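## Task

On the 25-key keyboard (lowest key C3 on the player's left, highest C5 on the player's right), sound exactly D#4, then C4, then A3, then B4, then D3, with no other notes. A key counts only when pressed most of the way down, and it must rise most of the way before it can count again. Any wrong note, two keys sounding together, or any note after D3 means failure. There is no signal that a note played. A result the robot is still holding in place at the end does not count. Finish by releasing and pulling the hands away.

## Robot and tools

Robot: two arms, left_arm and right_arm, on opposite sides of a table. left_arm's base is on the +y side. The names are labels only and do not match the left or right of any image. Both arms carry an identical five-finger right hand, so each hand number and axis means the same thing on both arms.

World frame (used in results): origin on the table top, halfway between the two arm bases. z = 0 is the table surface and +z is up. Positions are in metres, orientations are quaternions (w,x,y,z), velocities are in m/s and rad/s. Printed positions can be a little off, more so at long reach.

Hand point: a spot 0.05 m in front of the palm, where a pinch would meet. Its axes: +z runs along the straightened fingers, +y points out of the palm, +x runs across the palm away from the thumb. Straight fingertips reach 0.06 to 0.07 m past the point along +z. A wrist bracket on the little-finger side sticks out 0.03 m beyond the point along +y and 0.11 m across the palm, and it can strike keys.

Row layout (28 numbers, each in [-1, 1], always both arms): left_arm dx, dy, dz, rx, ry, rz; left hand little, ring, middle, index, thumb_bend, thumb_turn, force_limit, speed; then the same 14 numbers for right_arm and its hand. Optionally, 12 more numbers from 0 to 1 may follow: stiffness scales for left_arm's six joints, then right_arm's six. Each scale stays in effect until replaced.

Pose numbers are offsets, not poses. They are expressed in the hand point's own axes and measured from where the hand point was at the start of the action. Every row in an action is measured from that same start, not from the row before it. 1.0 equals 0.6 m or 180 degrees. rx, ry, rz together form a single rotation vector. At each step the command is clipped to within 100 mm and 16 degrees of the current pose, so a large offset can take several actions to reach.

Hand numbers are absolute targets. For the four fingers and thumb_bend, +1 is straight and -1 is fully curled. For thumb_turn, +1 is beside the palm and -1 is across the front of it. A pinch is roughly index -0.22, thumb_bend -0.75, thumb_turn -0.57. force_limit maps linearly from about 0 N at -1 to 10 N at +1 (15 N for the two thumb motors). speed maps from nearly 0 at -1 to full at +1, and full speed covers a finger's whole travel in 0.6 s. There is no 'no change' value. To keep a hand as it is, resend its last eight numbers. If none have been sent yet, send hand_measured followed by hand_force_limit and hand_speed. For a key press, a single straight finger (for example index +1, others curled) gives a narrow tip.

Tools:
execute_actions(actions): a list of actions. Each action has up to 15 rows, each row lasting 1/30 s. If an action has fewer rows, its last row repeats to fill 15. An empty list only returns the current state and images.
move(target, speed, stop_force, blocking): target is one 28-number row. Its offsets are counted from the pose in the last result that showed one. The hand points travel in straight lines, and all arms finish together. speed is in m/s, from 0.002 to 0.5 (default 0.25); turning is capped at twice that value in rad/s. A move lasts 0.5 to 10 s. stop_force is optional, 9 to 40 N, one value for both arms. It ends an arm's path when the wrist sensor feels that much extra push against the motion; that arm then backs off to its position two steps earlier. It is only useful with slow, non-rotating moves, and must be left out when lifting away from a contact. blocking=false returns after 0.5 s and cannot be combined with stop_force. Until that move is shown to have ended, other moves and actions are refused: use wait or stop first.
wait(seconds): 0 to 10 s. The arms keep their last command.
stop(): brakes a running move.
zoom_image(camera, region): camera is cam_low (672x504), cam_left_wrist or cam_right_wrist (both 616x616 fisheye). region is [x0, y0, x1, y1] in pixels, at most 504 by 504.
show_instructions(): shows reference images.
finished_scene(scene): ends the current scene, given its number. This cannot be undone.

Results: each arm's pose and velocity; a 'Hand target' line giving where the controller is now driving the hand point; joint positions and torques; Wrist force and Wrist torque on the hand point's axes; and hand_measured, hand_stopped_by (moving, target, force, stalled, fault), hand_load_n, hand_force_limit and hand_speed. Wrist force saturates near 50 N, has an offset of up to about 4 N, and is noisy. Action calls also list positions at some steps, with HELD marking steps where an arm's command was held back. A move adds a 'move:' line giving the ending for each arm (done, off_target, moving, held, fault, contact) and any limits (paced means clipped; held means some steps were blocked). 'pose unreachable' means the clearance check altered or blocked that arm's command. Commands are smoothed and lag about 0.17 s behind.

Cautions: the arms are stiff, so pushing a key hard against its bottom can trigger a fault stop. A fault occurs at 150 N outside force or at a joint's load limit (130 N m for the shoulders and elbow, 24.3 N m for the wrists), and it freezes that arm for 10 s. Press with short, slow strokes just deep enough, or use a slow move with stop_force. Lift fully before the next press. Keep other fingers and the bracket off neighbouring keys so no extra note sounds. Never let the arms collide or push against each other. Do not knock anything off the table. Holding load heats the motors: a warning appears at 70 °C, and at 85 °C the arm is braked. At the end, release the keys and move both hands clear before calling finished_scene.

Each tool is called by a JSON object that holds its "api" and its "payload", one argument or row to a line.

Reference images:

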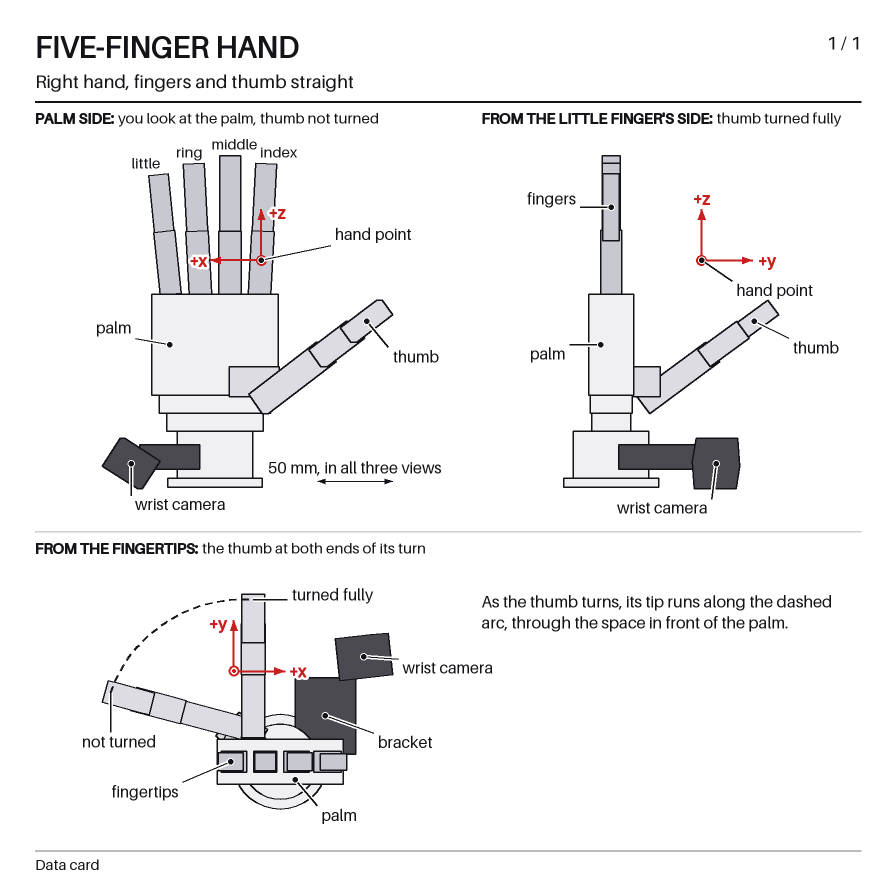

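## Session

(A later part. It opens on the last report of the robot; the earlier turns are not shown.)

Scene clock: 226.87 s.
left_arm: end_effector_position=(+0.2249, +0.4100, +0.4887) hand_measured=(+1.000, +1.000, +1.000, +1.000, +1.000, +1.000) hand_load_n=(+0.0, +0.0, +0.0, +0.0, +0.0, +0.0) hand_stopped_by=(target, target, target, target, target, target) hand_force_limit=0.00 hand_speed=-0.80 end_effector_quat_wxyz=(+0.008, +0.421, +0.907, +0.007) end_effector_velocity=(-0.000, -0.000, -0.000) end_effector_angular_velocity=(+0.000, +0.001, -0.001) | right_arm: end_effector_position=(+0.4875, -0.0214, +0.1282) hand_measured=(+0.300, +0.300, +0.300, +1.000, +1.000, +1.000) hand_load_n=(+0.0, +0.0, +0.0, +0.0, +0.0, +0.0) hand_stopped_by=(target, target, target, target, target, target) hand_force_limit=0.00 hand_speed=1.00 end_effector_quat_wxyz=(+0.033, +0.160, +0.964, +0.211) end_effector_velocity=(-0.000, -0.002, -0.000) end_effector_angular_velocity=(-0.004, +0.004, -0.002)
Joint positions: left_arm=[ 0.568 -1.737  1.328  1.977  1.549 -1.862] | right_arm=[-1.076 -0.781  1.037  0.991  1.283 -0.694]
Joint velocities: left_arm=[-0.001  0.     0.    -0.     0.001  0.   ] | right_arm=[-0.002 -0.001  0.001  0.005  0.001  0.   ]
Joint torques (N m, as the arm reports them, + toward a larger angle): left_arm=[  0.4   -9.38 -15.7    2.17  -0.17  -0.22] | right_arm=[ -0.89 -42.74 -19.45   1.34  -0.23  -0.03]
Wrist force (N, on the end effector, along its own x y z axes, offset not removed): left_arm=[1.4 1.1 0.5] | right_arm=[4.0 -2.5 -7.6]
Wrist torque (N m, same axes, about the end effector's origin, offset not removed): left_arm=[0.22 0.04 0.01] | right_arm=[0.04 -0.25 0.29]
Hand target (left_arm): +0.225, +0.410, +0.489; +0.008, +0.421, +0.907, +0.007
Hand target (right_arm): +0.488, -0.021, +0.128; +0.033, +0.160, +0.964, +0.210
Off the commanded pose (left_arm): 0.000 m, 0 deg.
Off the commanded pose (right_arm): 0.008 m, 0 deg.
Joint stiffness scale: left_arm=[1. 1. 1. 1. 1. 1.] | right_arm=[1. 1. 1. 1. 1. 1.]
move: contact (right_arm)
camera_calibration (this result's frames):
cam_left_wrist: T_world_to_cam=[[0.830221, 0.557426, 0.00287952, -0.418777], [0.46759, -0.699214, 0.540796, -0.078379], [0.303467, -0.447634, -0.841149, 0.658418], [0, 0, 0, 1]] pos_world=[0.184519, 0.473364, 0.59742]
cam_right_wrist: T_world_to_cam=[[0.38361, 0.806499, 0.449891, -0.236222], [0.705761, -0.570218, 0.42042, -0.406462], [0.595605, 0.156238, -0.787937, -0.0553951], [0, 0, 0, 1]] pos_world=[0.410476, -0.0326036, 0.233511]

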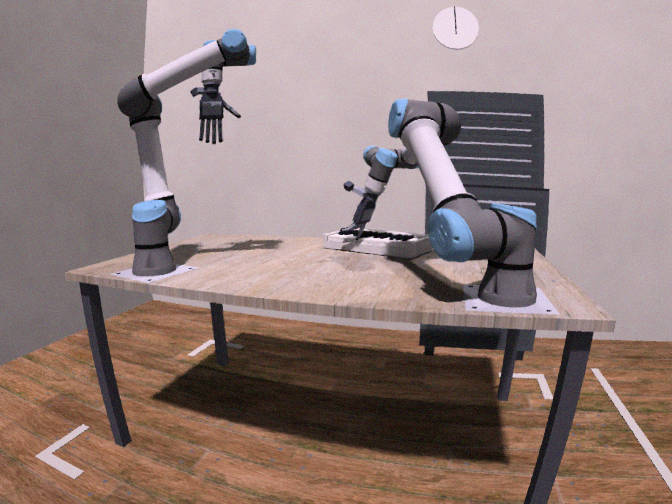

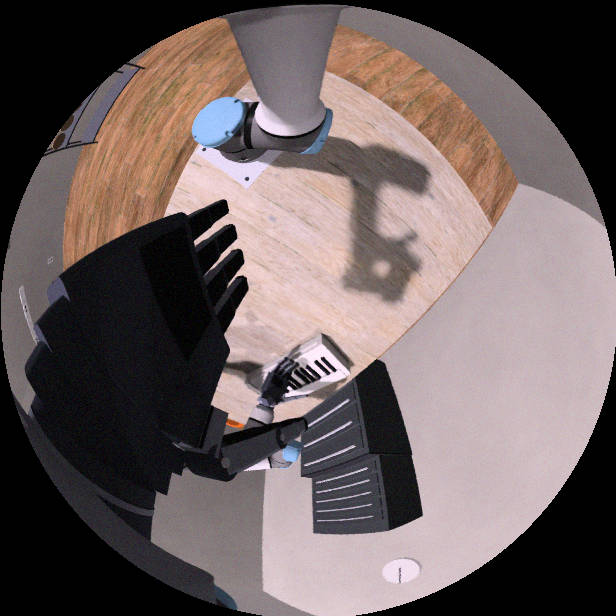

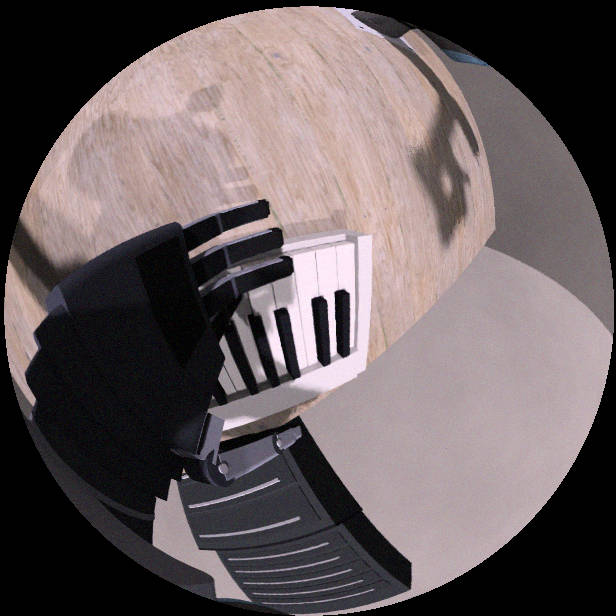

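{"api": "move", "payload": {
  "target": [0,0,0,0,0,0,1,1,1,1,1,1,0,-0.8,0,0.021,-0.043,0,0,0,0.3,0.3,0.3,1,1,1,0,1],
  "speed": 0.06
}}

{"api": "move", "payload": {
  "target": [0,0,0,0,0,0,1,1,1,1,1,1,0,-0.8,0.009,-0.281,-0.138,0,0,0,0.3,0.3,0.3,1,1,1,0,1],
  "speed": 0.2
}}

{"api": "zoom_image", "payload": {
  "camera": "cam_right_wrist",
  "region": [190, 220, 400, 400]
}}

Scene clock: 237.63 s.
left_arm: end_effector_position=(+0.2249, +0.4100, +0.4887) hand_measured=(+1.000, +1.000, +1.000, +1.000, +1.000, +1.000) hand_load_n=(+0.0, +0.0, +0.0, +0.0, +0.0, +0.0) hand_stopped_by=(target, target, target, target, target, target) hand_force_limit=0.00 hand_speed=-0.80 end_effector_quat_wxyz=(+0.008, +0.421, +0.907, +0.007) end_effector_velocity=(-0.000, -0.000, -0.000) end_effector_angular_velocity=(-0.000, -0.000, -0.001) | right_arm: end_effector_position=(+0.4878, -0.0212, +0.1548) hand_measured=(+0.300, +0.300, +0.300, +1.000, +1.000, +1.000) hand_load_n=(+0.0, +0.0, +0.0, +0.0, +0.0, +0.0) hand_stopped_by=(target, target, target, target, target, target) hand_force_limit=0.00 hand_speed=1.00 end_effector_quat_wxyz=(+0.033, +0.160, +0.964, +0.210) end_effector_velocity=(-0.000, -0.001, +0.002) end_effector_angular_velocity=(-0.003, +0.005, -0.002)
Joint positions: left_arm=[ 0.568 -1.737  1.328  1.977  1.549 -1.862] | right_arm=[-1.076 -0.795  0.993  1.051  1.283 -0.693]
Joint velocities: left_arm=[-0.001 -0.     0.    -0.    -0.    -0.   ] | right_arm=[-0.001 -0.    -0.005  0.011  0.001  0.001]
Joint torques (N m, as the arm reports them, + toward a larger angle): left_arm=[  0.33  -8.51 -16.27   2.35  -0.28  -0.18] | right_arm=[  0.21 -45.89 -21.87   2.07  -0.26   0.26]
Wrist force (N, on the end effector, along its own x y z axes, offset not removed): left_arm=[1.9 -0.5 -2.0] | right_arm=[2.1 0.7 -2.4]
Wrist torque (N m, same axes, about the end effector's origin, offset not removed): left_arm=[-0.09 0.15 -0.30] | right_arm=[0.37 -0.22 0.35]
Hand target (left_arm): +0.225, +0.410, +0.489; +0.008, +0.421, +0.907, +0.007
Hand target (right_arm): +0.488, -0.021, +0.157; +0.033, +0.160, +0.964, +0.211
Off the commanded pose (left_arm): 0.000 m, 0 deg.
Off the commanded pose (right_arm): 0.002 m, 0 deg.
Joint stiffness scale: left_arm=[1. 1. 1. 1. 1. 1.] | right_arm=[1. 1. 1. 1. 1. 1.]
move: done
camera_calibration (this result's frames):
cam_left_wrist: T_world_to_cam=[[0.830221, 0.557426, 0.00287944, -0.418777], [0.46759, -0.699214, 0.540796, -0.078379], [0.303467, -0.447634, -0.841149, 0.658418], [0, 0, 0, 1]] pos_world=[0.184519, 0.473364, 0.59742]
cam_right_wrist: T_world_to_cam=[[0.384554, 0.806798, 0.448548, -0.248681], [0.706354, -0.570014, 0.4197, -0.417945], [0.594292, 0.155436, -0.789086, -0.0338875], [0, 0, 0, 1]] pos_world=[0.410987, -0.0323318, 0.260217]

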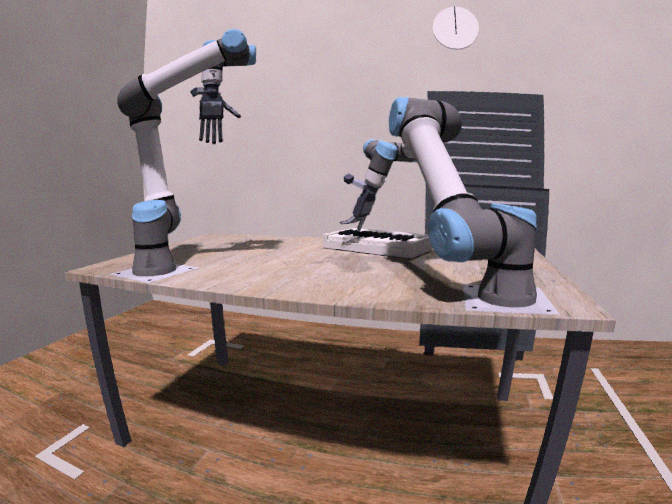

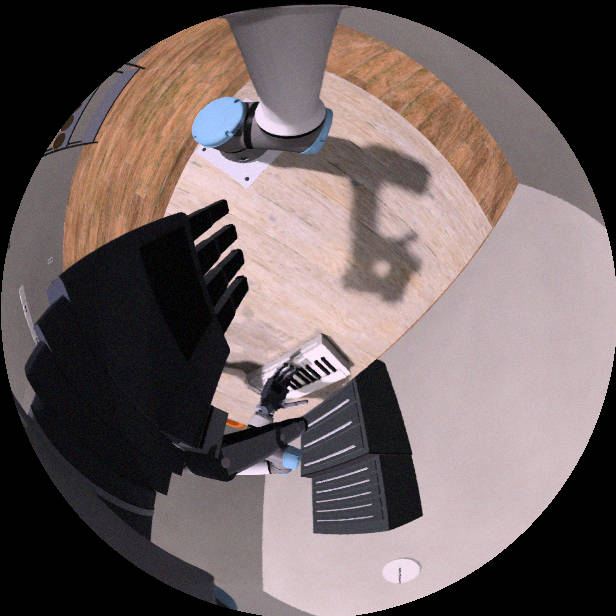

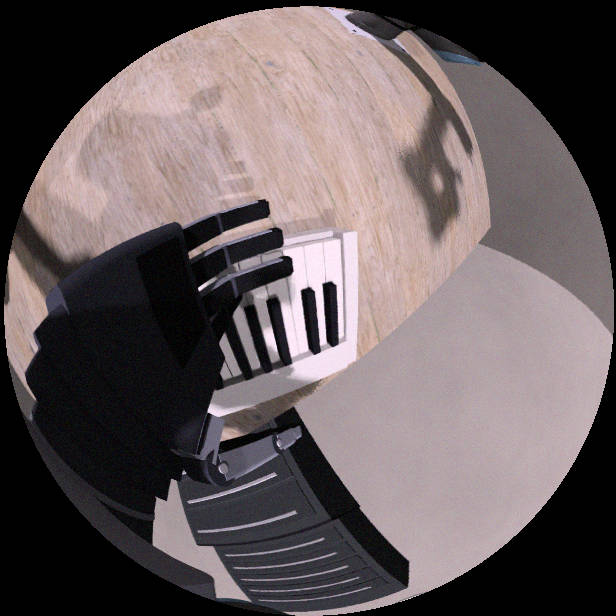

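Scene clock: 239.23 s.
left_arm: end_effector_position=(+0.2249, +0.4100, +0.4887) hand_measured=(+1.000, +1.000, +1.000, +1.000, +1.000, +1.000) hand_load_n=(+0.0, +0.0, +0.0, +0.0, +0.0, +0.0) hand_stopped_by=(target, target, target, target, target, target) hand_force_limit=0.00 hand_speed=-0.80 end_effector_quat_wxyz=(+0.008, +0.421, +0.907, +0.007) end_effector_velocity=(+0.000, +0.000, -0.000) end_effector_angular_velocity=(+0.002, +0.001, +0.001) | right_arm: end_effector_position=(+0.4223, -0.1960, +0.1595) hand_measured=(+0.300, +0.300, +0.300, +1.000, +1.000, +1.000) hand_load_n=(+0.0, +0.0, +0.0, +0.0, +0.0, +0.0) hand_stopped_by=(target, target, target, target, target, target) hand_force_limit=0.00 hand_speed=1.00 end_effector_quat_wxyz=(+0.032, +0.160, +0.964, +0.209) end_effector_velocity=(-0.001, -0.002, +0.001) end_effector_angular_velocity=(+0.006, -0.006, +0.009)
Joint positions: left_arm=[ 0.568 -1.737  1.328  1.977  1.549 -1.862] | right_arm=[-1.353 -1.162  1.603  0.901  1.208 -0.975]
Joint velocities: left_arm=[ 0.001  0.     0.002 -0.    -0.    -0.   ] | right_arm=[-0.008 -0.006  0.009 -0.004 -0.008 -0.017]
Joint torques (N m, as the arm reports them, + toward a larger angle): left_arm=[  0.65  -9.12 -17.12   2.28  -0.28  -0.18] | right_arm=[ -2.69 -31.99 -14.86   1.61  -0.95  -0.24]
Wrist force (N, on the end effector, along its own x y z axes, offset not removed): left_arm=[-0.5 -0.5 -0.8] | right_arm=[3.3 -0.9 -0.1]
Wrist torque (N m, same axes, about the end effector's origin, offset not removed): left_arm=[0.09 0.42 -0.36] | right_arm=[-0.08 -0.38 0.30]
Hand target (left_arm): +0.225, +0.410, +0.489; +0.008, +0.421, +0.907, +0.007
Hand target (right_arm): +0.422, -0.197, +0.160; +0.033, +0.160, +0.964, +0.210
Off the commanded pose (left_arm): 0.000 m, 0 deg.
Off the commanded pose (right_arm): 0.001 m, 0 deg.
Joint stiffness scale: left_arm=[1. 1. 1. 1. 1. 1.] | right_arm=[1. 1. 1. 1. 1. 1.]
move: done
camera_calibration (this result's frames):
cam_left_wrist: T_world_to_cam=[[0.830221, 0.557427, 0.00287949, -0.418777], [0.46759, -0.699214, 0.540796, -0.0783792], [0.303467, -0.447634, -0.841149, 0.658418], [0, 0, 0, 1]] pos_world=[0.184519, 0.473364, 0.59742]
cam_right_wrist: T_world_to_cam=[[0.384907, 0.807821, 0.446398, -0.0841955], [0.70715, -0.568934, 0.419825, -0.47347], [0.593115, 0.154077, -0.790238, 0.0363769], [0, 0, 0, 1]] pos_world=[0.345646, -0.206963, 0.265106]

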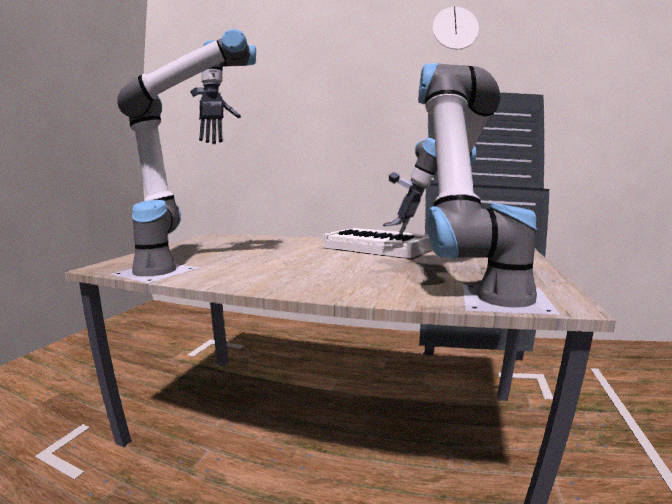

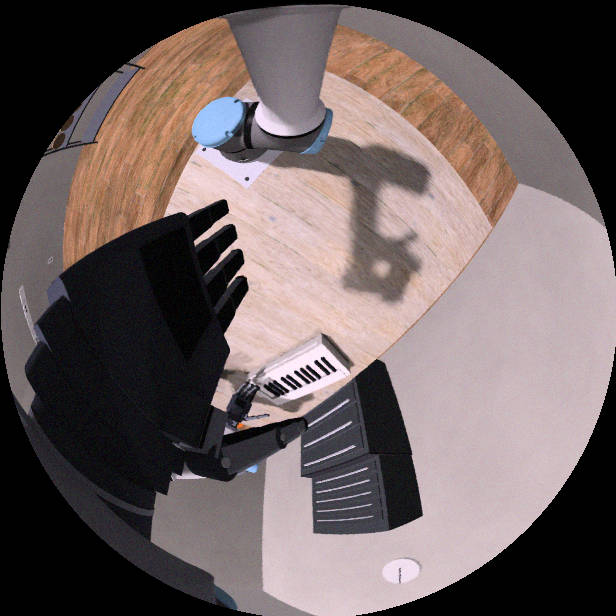

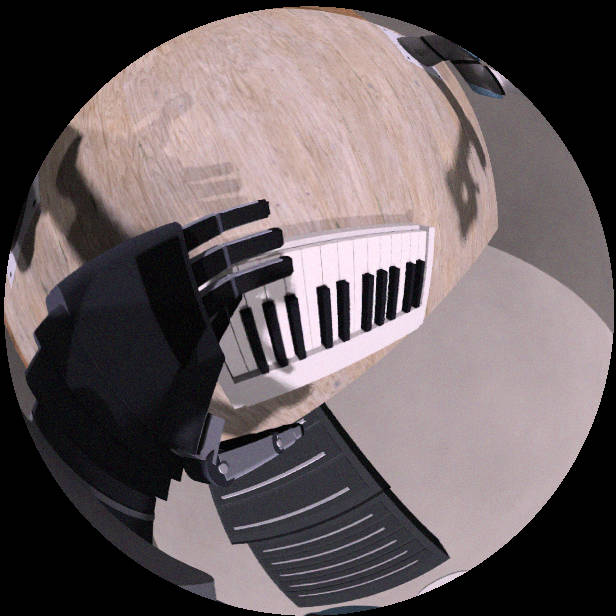

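Region (190, 220, 400, 400) of cam_right_wrist's 616x616 image, scaled by 2.400, with more detail than that image has; it fills the top 432 rows of this view, and the rest is white.

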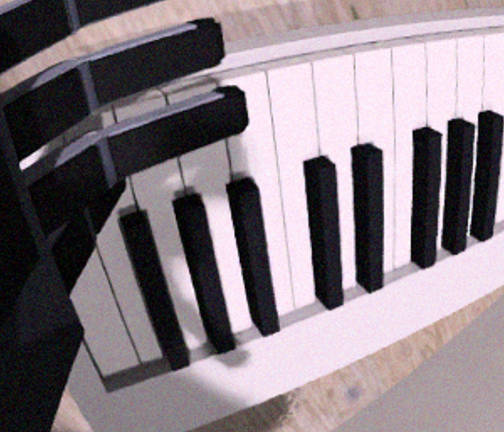

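{"api": "move", "payload": {
  "target": [0,0,0,0,0,0,1,1,1,1,1,1,0,-0.8,0,-0.015,0.017,0,0,0,0.3,0.3,0.3,1,1,1,0,1],
  "speed": 0.05
}}

{"api": "move", "payload": {
  "target": [0,0,0,0,0,0,1,1,1,1,1,1,0,-0.8,0,-0.022,0.046,0,0,0,0.3,0.3,0.3,1,1,1,0,1],
  "speed": 0.015,
  "stop_force": 9
}}

{"api": "zoom_image", "payload": {
  "camera": "cam_right_wrist",
  "region": [190, 220, 330, 380]
}}

Scene clock: 251.80 s.
left_arm: end_effector_position=(+0.2249, +0.4100, +0.4887) hand_measured=(+1.000, +1.000, +1.000, +1.000, +1.000, +1.000) hand_load_n=(+0.0, +0.0, +0.0, +0.0, +0.0, +0.0) hand_stopped_by=(target, target, target, target, target, target) hand_force_limit=0.00 hand_speed=-0.80 end_effector_quat_wxyz=(+0.008, +0.421, +0.907, +0.007) end_effector_velocity=(+0.000, +0.001, -0.000) end_effector_angular_velocity=(+0.001, +0.000, +0.001) | right_arm: end_effector_position=(+0.4208, -0.1987, +0.1485) hand_measured=(+0.300, +0.300, +0.300, +1.000, +1.000, +1.000) hand_load_n=(+0.0, +0.0, +0.0, +0.0, +0.0, +0.0) hand_stopped_by=(target, target, target, target, target, target) hand_force_limit=0.00 hand_speed=1.00 end_effector_quat_wxyz=(+0.033, +0.159, +0.964, +0.209) end_effector_velocity=(+0.000, +0.001, -0.001) end_effector_angular_velocity=(+0.001, -0.007, +0.003)
Joint positions: left_arm=[ 0.568 -1.737  1.328  1.977  1.549 -1.862] | right_arm=[-1.359 -1.157  1.628  0.871  1.207 -0.983]
Joint velocities: left_arm=[ 0.001 -0.     0.001  0.     0.    -0.   ] | right_arm=[ 0.001  0.     0.002 -0.008  0.    -0.002]
Joint torques (N m, as the arm reports them, + toward a larger angle): left_arm=[  0.16  -9.9  -16.72   2.19  -0.22  -0.21] | right_arm=[ -2.29 -29.38 -15.48   1.76  -0.82  -0.66]
Wrist force (N, on the end effector, along its own x y z axes, offset not removed): left_arm=[-2.7 1.2 -3.4] | right_arm=[2.6 -2.0 -2.9]
Wrist torque (N m, same axes, about the end effector's origin, offset not removed): left_arm=[0.49 0.85 -0.41] | right_arm=[-0.06 -0.28 0.28]
Hand target (left_arm): +0.225, +0.410, +0.489; +0.008, +0.421, +0.907, +0.007
Hand target (right_arm): +0.421, -0.200, +0.147; +0.032, +0.160, +0.964, +0.209
Off the commanded pose (left_arm): 0.000 m, 0 deg.
Off the commanded pose (right_arm): 0.002 m, 0 deg.
Joint stiffness scale: left_arm=[1. 1. 1. 1. 1. 1.] | right_arm=[1. 1. 1. 1. 1. 1.]
move: done
camera_calibration (this result's frames):
cam_left_wrist: T_world_to_cam=[[0.830221, 0.557426, 0.00287946, -0.418777], [0.46759, -0.699214, 0.540796, -0.0783792], [0.303467, -0.447634, -0.841149, 0.658418], [0, 0, 0, 1]] pos_world=[0.184519, 0.473364, 0.59742]
cam_right_wrist: T_world_to_cam=[[0.382374, 0.808415, 0.447499, -0.0755202], [0.706925, -0.567813, 0.421717, -0.469239], [0.595018, 0.155095, -0.788606, 0.0281443], [0, 0, 0, 1]] pos_world=[0.343848, -0.209753, 0.253876]

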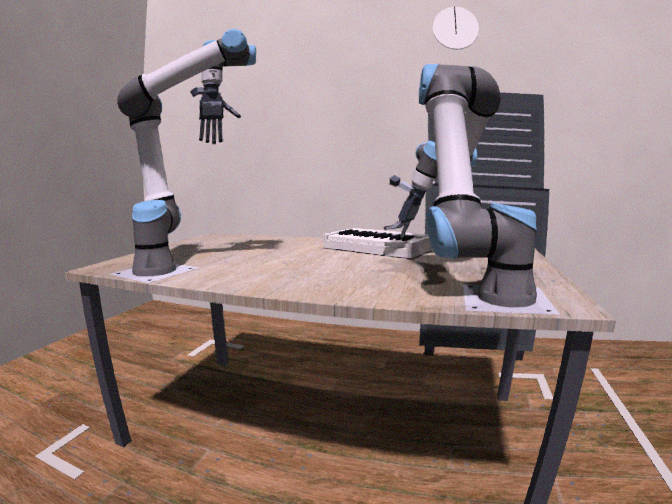

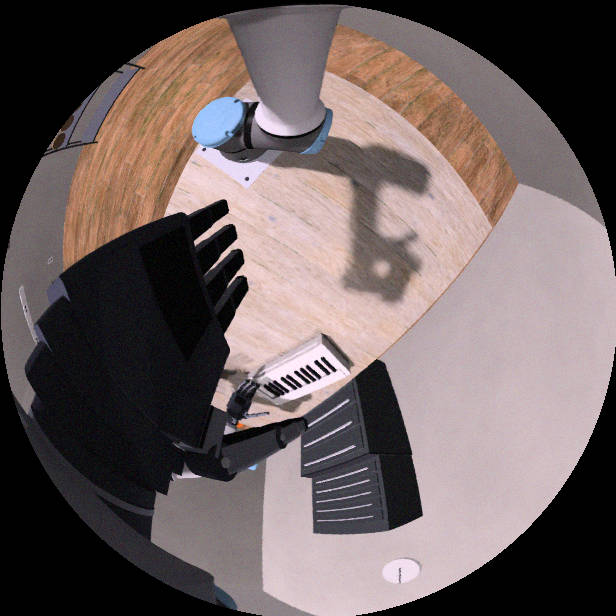

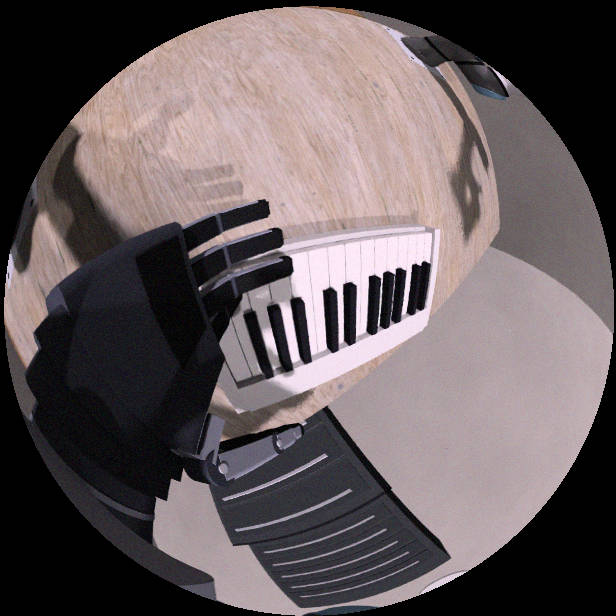

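Scene clock: 253.87 s.
left_arm: end_effector_position=(+0.2249, +0.4100, +0.4887) hand_measured=(+1.000, +1.000, +1.000, +1.000, +1.000, +1.000) hand_load_n=(+0.0, +0.0, +0.0, +0.0, +0.0, +0.0) hand_stopped_by=(target, target, target, target, target, target) hand_force_limit=0.00 hand_speed=-0.80 end_effector_quat_wxyz=(+0.008, +0.421, +0.907, +0.007) end_effector_velocity=(+0.000, -0.000, +0.001) end_effector_angular_velocity=(-0.001, -0.002, -0.000) | right_arm: end_effector_position=(+0.4208, -0.1986, +0.1273) hand_measured=(+0.300, +0.300, +0.300, +1.000, +1.000, +1.000) hand_load_n=(+0.0, +0.0, +0.0, -0.5, +0.0, +0.0) hand_stopped_by=(target, target, target, target, target, target) hand_force_limit=0.00 hand_speed=1.00 end_effector_quat_wxyz=(+0.035, +0.158, +0.964, +0.210) end_effector_velocity=(-0.001, -0.000, +0.001) end_effector_angular_velocity=(-0.002, +0.003, -0.001)
Joint positions: left_arm=[ 0.568 -1.737  1.328  1.977  1.549 -1.862] | right_arm=[-1.359 -1.135  1.656  0.816  1.207 -0.983]
Joint velocities: left_arm=[-0.    -0.    -0.002  0.    -0.001 -0.   ] | right_arm=[ 0.    -0.003 -0.     0.006  0.001  0.001]
Joint torques (N m, as the arm reports them, + toward a larger angle): left_arm=[ -0.19  -9.09 -16.51   2.22  -0.24  -0.11] | right_arm=[ -0.72 -29.71 -16.69   1.79  -0.51  -0.07]
Wrist force (N, on the end effector, along its own x y z axes, offset not removed): left_arm=[0.6 0.6 -2.4] | right_arm=[2.3 -1.5 -10.7]
Wrist torque (N m, same axes, about the end effector's origin, offset not removed): left_arm=[0.08 0.30 -0.15] | right_arm=[0.39 0.02 0.12]
Hand target (left_arm): +0.225, +0.410, +0.489; +0.008, +0.421, +0.907, +0.007
Hand target (right_arm): +0.421, -0.199, +0.127; +0.035, +0.159, +0.964, +0.210
Off the commanded pose (left_arm): 0.000 m, 0 deg.
Off the commanded pose (right_arm): 0.009 m, 0 deg.
Joint stiffness scale: left_arm=[1. 1. 1. 1. 1. 1.] | right_arm=[1. 1. 1. 1. 1. 1.]
move: contact (right_arm)
camera_calibration (this result's frames):
cam_left_wrist: T_world_to_cam=[[0.830221, 0.557427, 0.00287945, -0.418777], [0.46759, -0.699214, 0.540796, -0.0783791], [0.303467, -0.447634, -0.841149, 0.658418], [0, 0, 0, 1]] pos_world=[0.184519, 0.473364, 0.59742]
cam_right_wrist: T_world_to_cam=[[0.380129, 0.808078, 0.450014, -0.0655395], [0.705538, -0.56794, 0.423864, -0.459904], [0.598096, 0.156379, -0.78602, 0.0100325], [0, 0, 0, 1]] pos_world=[0.343393, -0.209806, 0.232316]

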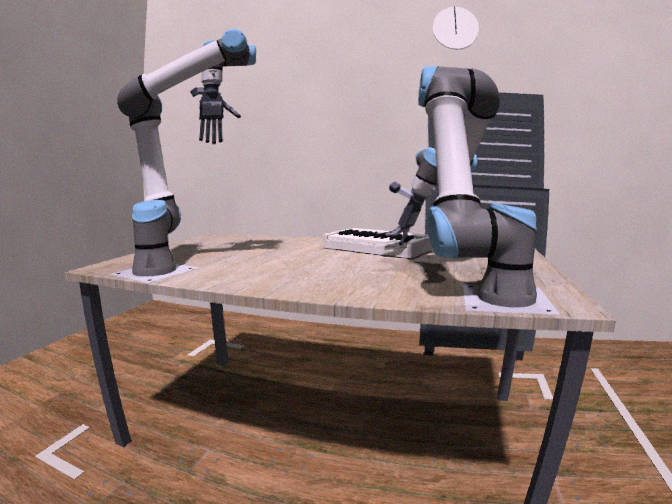

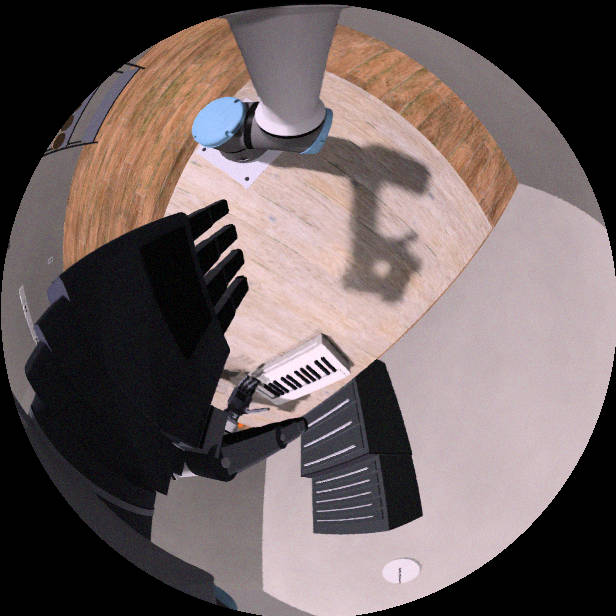

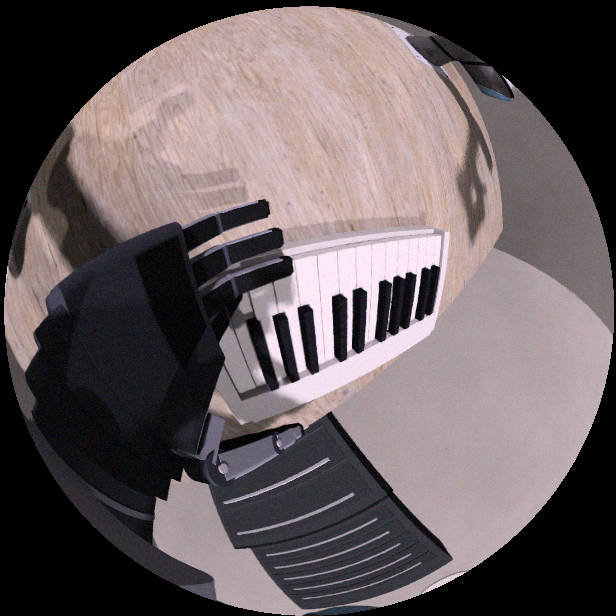

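Region (190, 220, 330, 380) of cam_right_wrist's 616x616 image, scaled by 3.150, with more detail than that image has; it fills the left 441 columns of this view, and the rest is white.

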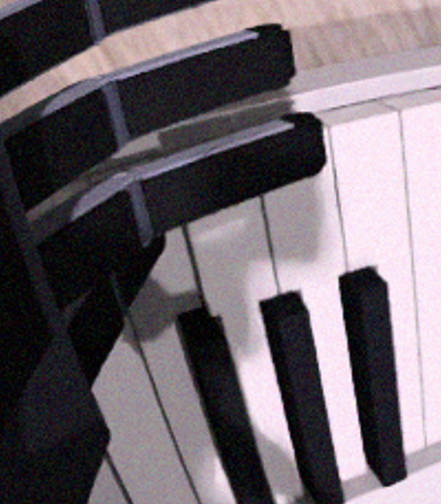

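{"api": "move", "payload": {
  "target": [0,0,0,0,0,0,1,1,1,1,1,1,0,-0.8,0,0.021,-0.046,0,0,0,0.3,0.3,0.3,1,1,1,0,1],
  "speed": 0.06
}}

{"api": "move", "payload": {
  "target": [0,0,0,0,0,0,1,1,1,1,1,1,0,-0.8,-0.014,0.431,0.198,0,0,0,0.3,0.3,0.3,1,1,1,0,1],
  "speed": 0.18
}}

{"api": "zoom_image", "payload": {
  "camera": "cam_right_wrist",
  "region": [190, 220, 330, 380]
}}

Scene clock: 266.37 s.
left_arm: end_effector_position=(+0.2249, +0.4100, +0.4887) hand_measured=(+1.000, +1.000, +1.000, +1.000, +1.000, +1.000) hand_load_n=(+0.0, +0.0, +0.0, +0.0, +0.0, +0.0) hand_stopped_by=(target, target, target, target, target, target) hand_force_limit=0.00 hand_speed=-0.80 end_effector_quat_wxyz=(+0.008, +0.421, +0.907, +0.007) end_effector_velocity=(-0.000, -0.000, +0.000) end_effector_angular_velocity=(+0.000, -0.000, -0.001) | right_arm: end_effector_position=(+0.4203, -0.1987, +0.1555) hand_measured=(+0.300, +0.300, +0.300, +1.000, +1.000, +1.000) hand_load_n=(+0.0, +0.0, +0.0, +0.0, +0.0, +0.0) hand_stopped_by=(target, target, target, target, target, target) hand_force_limit=0.00 hand_speed=1.00 end_effector_quat_wxyz=(+0.034, +0.159, +0.964, +0.210) end_effector_velocity=(-0.003, +0.000, +0.001) end_effector_angular_velocity=(-0.004, +0.012, +0.001)
Joint positions: left_arm=[ 0.568 -1.737  1.328  1.977  1.549 -1.862] | right_arm=[-1.359 -1.167  1.621  0.885  1.207 -0.983]
Joint velocities: left_arm=[-0.001 -0.     0.     0.    -0.     0.   ] | right_arm=[ 0.002 -0.    -0.003  0.015  0.001  0.001]
Joint torques (N m, as the arm reports them, + toward a larger angle): left_arm=[  0.16  -9.34 -16.52   2.19  -0.12  -0.18] | right_arm=[ -0.03 -32.78 -18.76   2.38  -0.41   0.01]
Wrist force (N, on the end effector, along its own x y z axes, offset not removed): left_arm=[1.6 0.5 -0.4] | right_arm=[3.4 0.0 -0.5]
Wrist torque (N m, same axes, about the end effector's origin, offset not removed): left_arm=[0.10 0.00 -0.30] | right_arm=[0.18 -0.34 0.31]
Hand target (left_arm): +0.225, +0.410, +0.489; +0.008, +0.421, +0.907, +0.007
Hand target (right_arm): +0.421, -0.199, +0.158; +0.035, +0.158, +0.964, +0.210
Off the commanded pose (left_arm): 0.000 m, 0 deg.
Off the commanded pose (right_arm): 0.002 m, 0 deg.
Joint stiffness scale: left_arm=[1. 1. 1. 1. 1. 1.] | right_arm=[1. 1. 1. 1. 1. 1.]
move: done
camera_calibration (this result's frames):
cam_left_wrist: T_world_to_cam=[[0.830221, 0.557427, 0.0028794, -0.418777], [0.46759, -0.699214, 0.540796, -0.0783792], [0.303467, -0.447634, -0.841149, 0.658418], [0, 0, 0, 1]] pos_world=[0.184519, 0.473364, 0.59742]
cam_right_wrist: T_world_to_cam=[[0.381155, 0.808305, 0.448736, -0.0781342], [0.706504, -0.567726, 0.422539, -0.471722], [0.596299, 0.155981, -0.787462, 0.0334017], [0, 0, 0, 1]] pos_world=[0.343138, -0.209863, 0.260685]

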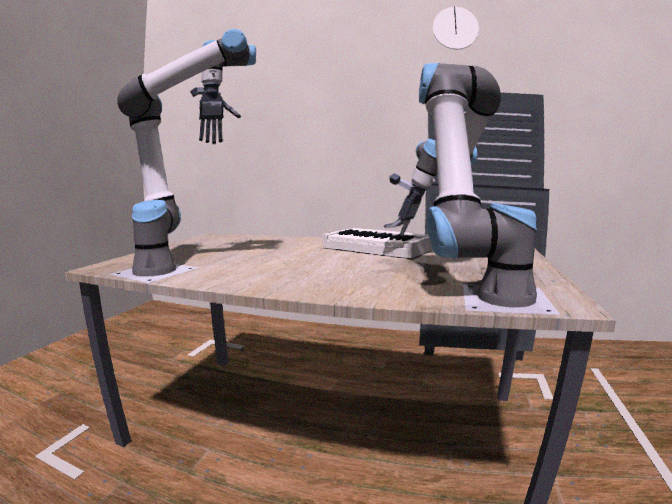

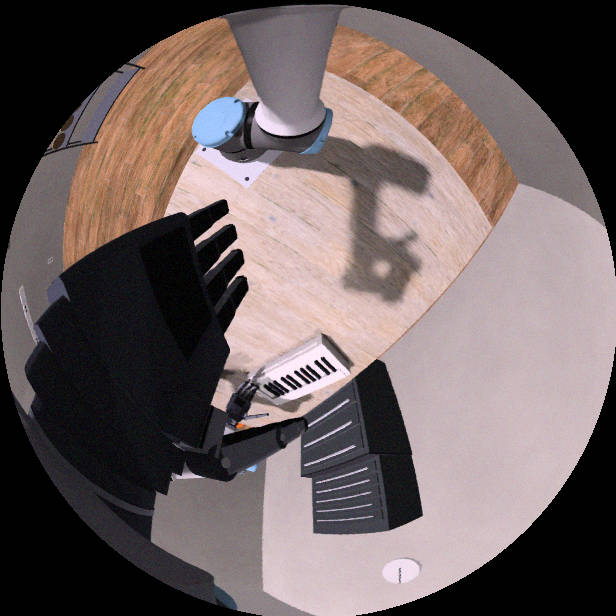

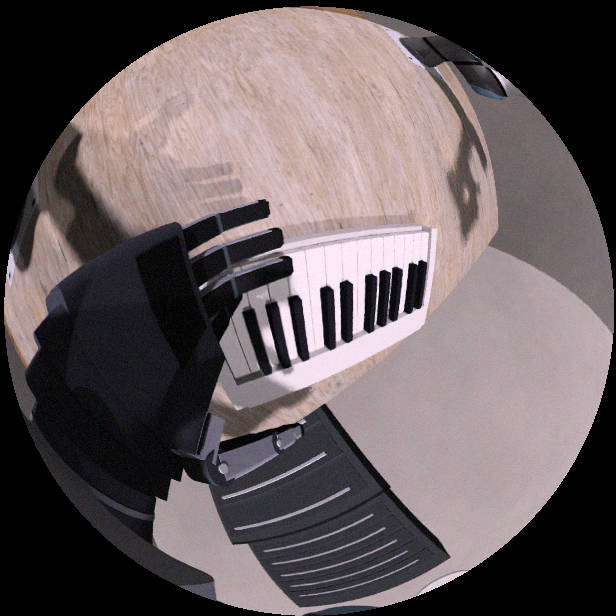

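Scene clock: 268.80 s.
left_arm: end_effector_position=(+0.2249, +0.4100, +0.4887) hand_measured=(+1.000, +1.000, +1.000, +1.000, +1.000, +1.000) hand_load_n=(+0.0, +0.0, +0.0, +0.0, +0.0, +0.0) hand_stopped_by=(target, target, target, target, target, target) hand_force_limit=0.00 hand_speed=-0.80 end_effector_quat_wxyz=(+0.008, +0.421, +0.907, +0.007) end_effector_velocity=(-0.000, -0.000, -0.000) end_effector_angular_velocity=(-0.000, -0.000, -0.001) | right_arm: end_effector_position=(+0.5206, +0.0671, +0.1556) hand_measured=(+0.300, +0.300, +0.300, +1.000, +1.000, +1.000) hand_load_n=(+0.0, +0.0, +0.0, +0.0, +0.0, +0.0) hand_stopped_by=(target, target, target, target, target, target) hand_force_limit=0.00 hand_speed=1.00 end_effector_quat_wxyz=(+0.035, +0.160, +0.963, +0.212) end_effector_velocity=(+0.001, -0.002, -0.000) end_effector_angular_velocity=(-0.017, +0.019, -0.000)
Joint positions: left_arm=[ 0.568 -1.737  1.328  1.977  1.549 -1.862] | right_arm=[-0.983 -0.491  0.417  1.291  1.314 -0.602]
Joint velocities: left_arm=[-0. -0.  0. -0. -0.  0.] | right_arm=[-0.001  0.033 -0.067  0.061  0.003 -0.002]
Joint torques (N m, as the arm reports them, + toward a larger angle): left_arm=[ -0.26  -9.45 -15.85   2.4   -0.2   -0.18] | right_arm=[  1.24 -50.53 -21.87   1.74  -0.06  -0.42]
Wrist force (N, on the end effector, along its own x y z axes, offset not removed): left_arm=[0.7 -1.3 -3.8] | right_arm=[1.6 -1.3 -3.8]
Wrist torque (N m, same axes, about the end effector's origin, offset not removed): left_arm=[-0.06 0.16 -0.26] | right_arm=[0.05 -0.11 0.12]
Hand target (left_arm): +0.225, +0.410, +0.489; +0.008, +0.421, +0.907, +0.007
Hand target (right_arm): +0.519, +0.068, +0.155; +0.034, +0.159, +0.964, +0.210
Off the commanded pose (left_arm): 0.000 m, 0 deg.
Off the commanded pose (right_arm): 0.002 m, 0 deg.
Joint stiffness scale: left_arm=[1. 1. 1. 1. 1. 1.] | right_arm=[1. 1. 1. 1. 1. 1.]
move: done
camera_calibration (this result's frames):
cam_left_wrist: T_world_to_cam=[[0.830221, 0.557427, 0.00287951, -0.418777], [0.46759, -0.699214, 0.540796, -0.0783791], [0.303467, -0.447634, -0.841149, 0.658418], [0, 0, 0, 1]] pos_world=[0.184519, 0.473364, 0.59742]
cam_right_wrist: T_world_to_cam=[[0.382071, 0.805039, 0.4538, -0.332285], [0.703405, -0.571822, 0.422186, -0.389831], [0.599369, 0.157901, -0.784745, -0.0699437], [0, 0, 0, 1]] pos_world=[0.443088, 0.0556328, 0.260484]

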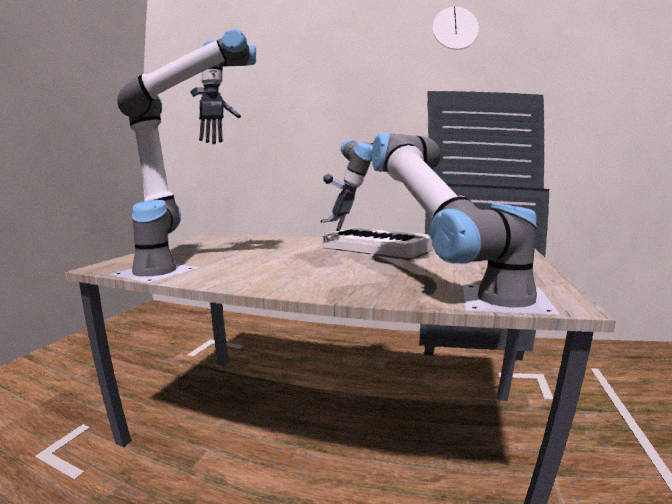

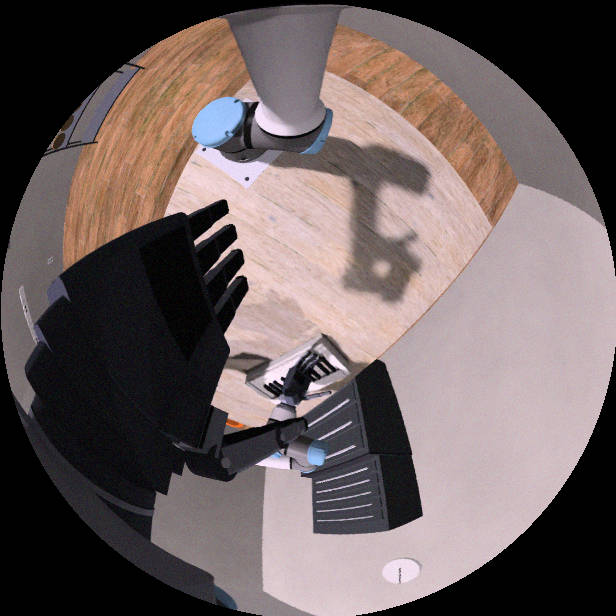

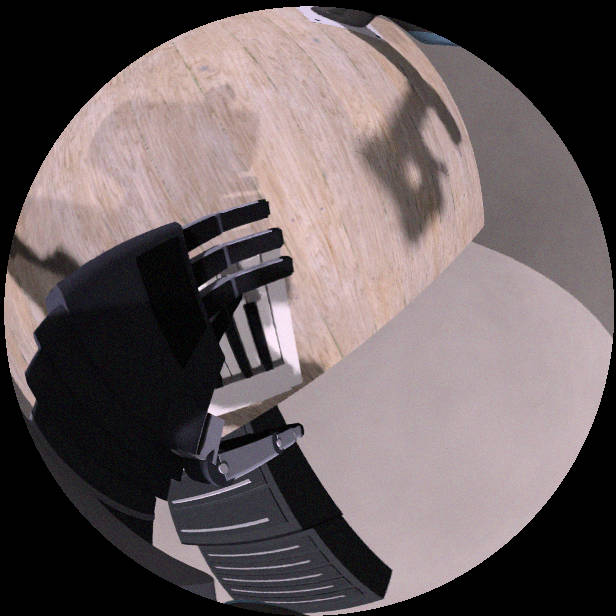

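Region (190, 220, 330, 380) of cam_right_wrist's 616x616 image, scaled by 3.150, with more detail than that image has; it fills the left 441 columns of this view, and the rest is white.

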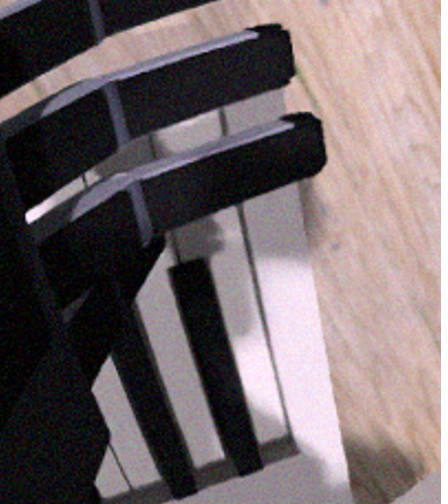

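{"api": "move", "payload": {
  "target": [0,0,0,0,0,0,1,1,1,1,1,1,0,-0.8,0.005,-0.027,0.053,0,0,0,0.3,0.3,0.3,1,1,1,0,1],
  "speed": 0.015,
  "stop_force": 9
}}

{"api": "zoom_image", "payload": {
  "camera": "cam_right_wrist",
  "region": [190, 220, 330, 380]
}}

Scene clock: 277.73 s.
left_arm: end_effector_position=(+0.2249, +0.4100, +0.4887) hand_measured=(+1.000, +1.000, +1.000, +1.000, +1.000, +1.000) hand_load_n=(+0.0, +0.0, +0.0, +0.0, +0.0, +0.0) hand_stopped_by=(target, target, target, target, target, target) hand_force_limit=0.00 hand_speed=-0.80 end_effector_quat_wxyz=(+0.008, +0.421, +0.907, +0.007) end_effector_velocity=(-0.000, -0.000, +0.000) end_effector_angular_velocity=(-0.001, +0.000, -0.001) | right_arm: end_effector_position=(+0.5187, +0.0659, +0.1289) hand_measured=(+0.300, +0.300, +0.300, +1.000, +1.000, +1.000) hand_load_n=(+0.0, +0.0, +0.0, +0.0, +0.0, +0.0) hand_stopped_by=(target, target, target, target, target, target) hand_force_limit=0.00 hand_speed=1.00 end_effector_quat_wxyz=(+0.038, +0.160, +0.963, +0.215) end_effector_velocity=(+0.000, -0.000, +0.005) end_effector_angular_velocity=(-0.001, -0.001, -0.001)
Joint positions: left_arm=[ 0.568 -1.737  1.328  1.977  1.549 -1.862] | right_arm=[-0.983 -0.514  0.531  1.193  1.315 -0.601]
Joint velocities: left_arm=[-0.001  0.    -0.001 -0.     0.001  0.   ] | right_arm=[ 0.    -0.    -0.012  0.012  0.001  0.   ]
Joint torques (N m, as the arm reports them, + toward a larger angle): left_arm=[ -0.21  -8.91 -15.65   2.21  -0.25  -0.24] | right_arm=[  0.24 -48.73 -19.94   1.46  -0.2    0.09]
Wrist force (N, on the end effector, along its own x y z axes, offset not removed): left_arm=[1.8 -0.4 -0.5] | right_arm=[3.1 1.8 -5.7]
Wrist torque (N m, same axes, about the end effector's origin, offset not removed): left_arm=[0.11 -0.03 -0.27] | right_arm=[0.52 -0.24 0.40]
Hand target (left_arm): +0.225, +0.410, +0.489; +0.008, +0.421, +0.907, +0.007
Hand target (right_arm): +0.519, +0.066, +0.128; +0.037, +0.160, +0.963, +0.214
Off the commanded pose (left_arm): 0.000 m, 0 deg.
Off the commanded pose (right_arm): 0.009 m, 0 deg.
Joint stiffness scale: left_arm=[1. 1. 1. 1. 1. 1.] | right_arm=[1. 1. 1. 1. 1. 1.]
move: contact (right_arm)
camera_calibration (this result's frames):
cam_left_wrist: T_world_to_cam=[[0.830221, 0.557427, 0.00287945, -0.418777], [0.46759, -0.699214, 0.540796, -0.0783791], [0.303467, -0.447634, -0.841149, 0.658418], [0, 0, 0, 1]] pos_world=[0.184519, 0.473364, 0.59742]
cam_right_wrist: T_world_to_cam=[[0.380612, 0.802957, 0.458687, -0.31827], [0.700577, -0.574141, 0.423738, -0.37645], [0.603594, 0.160066, -0.781059, -0.0923751], [0, 0, 0, 1]] pos_world=[0.440626, 0.054208, 0.233352]

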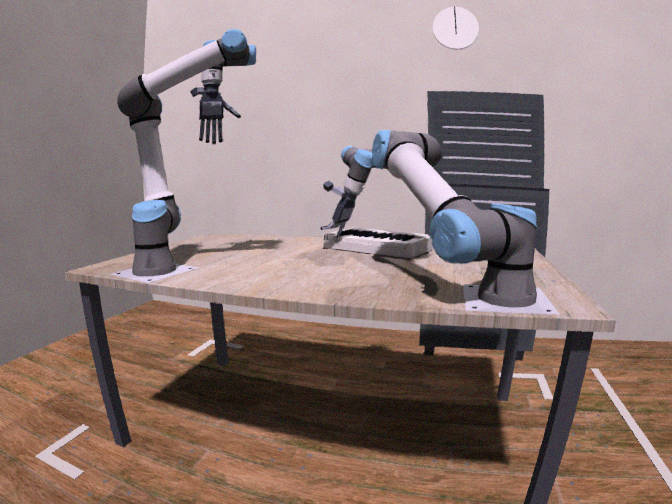

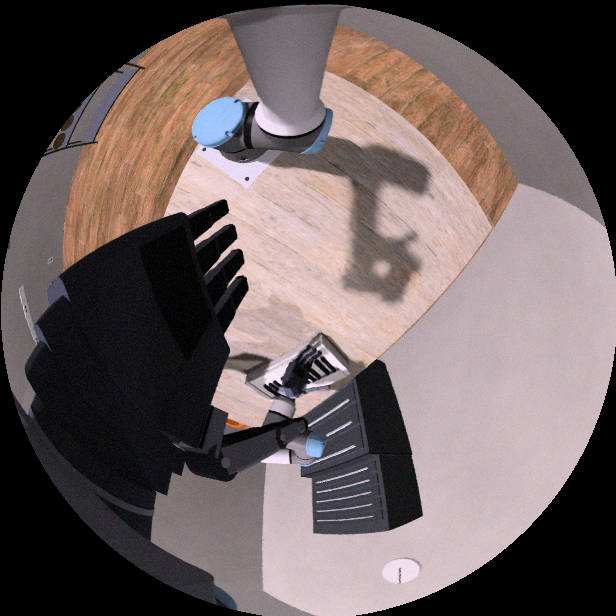

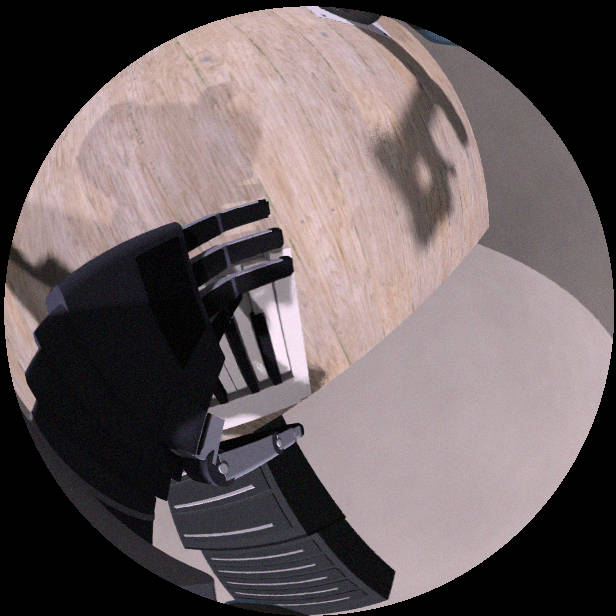

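Region (190, 220, 330, 380) of cam_right_wrist's 616x616 image, scaled by 3.150, with more detail than that image has; it fills the left 441 columns of this view, and the rest is white.

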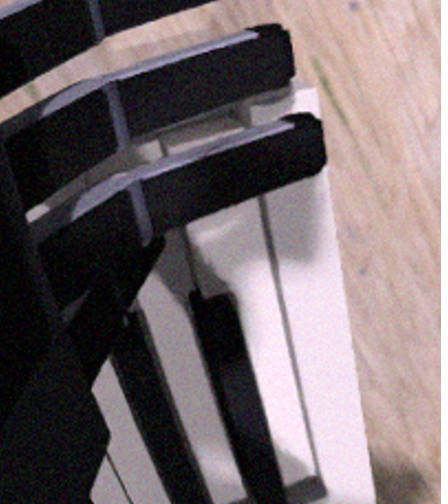

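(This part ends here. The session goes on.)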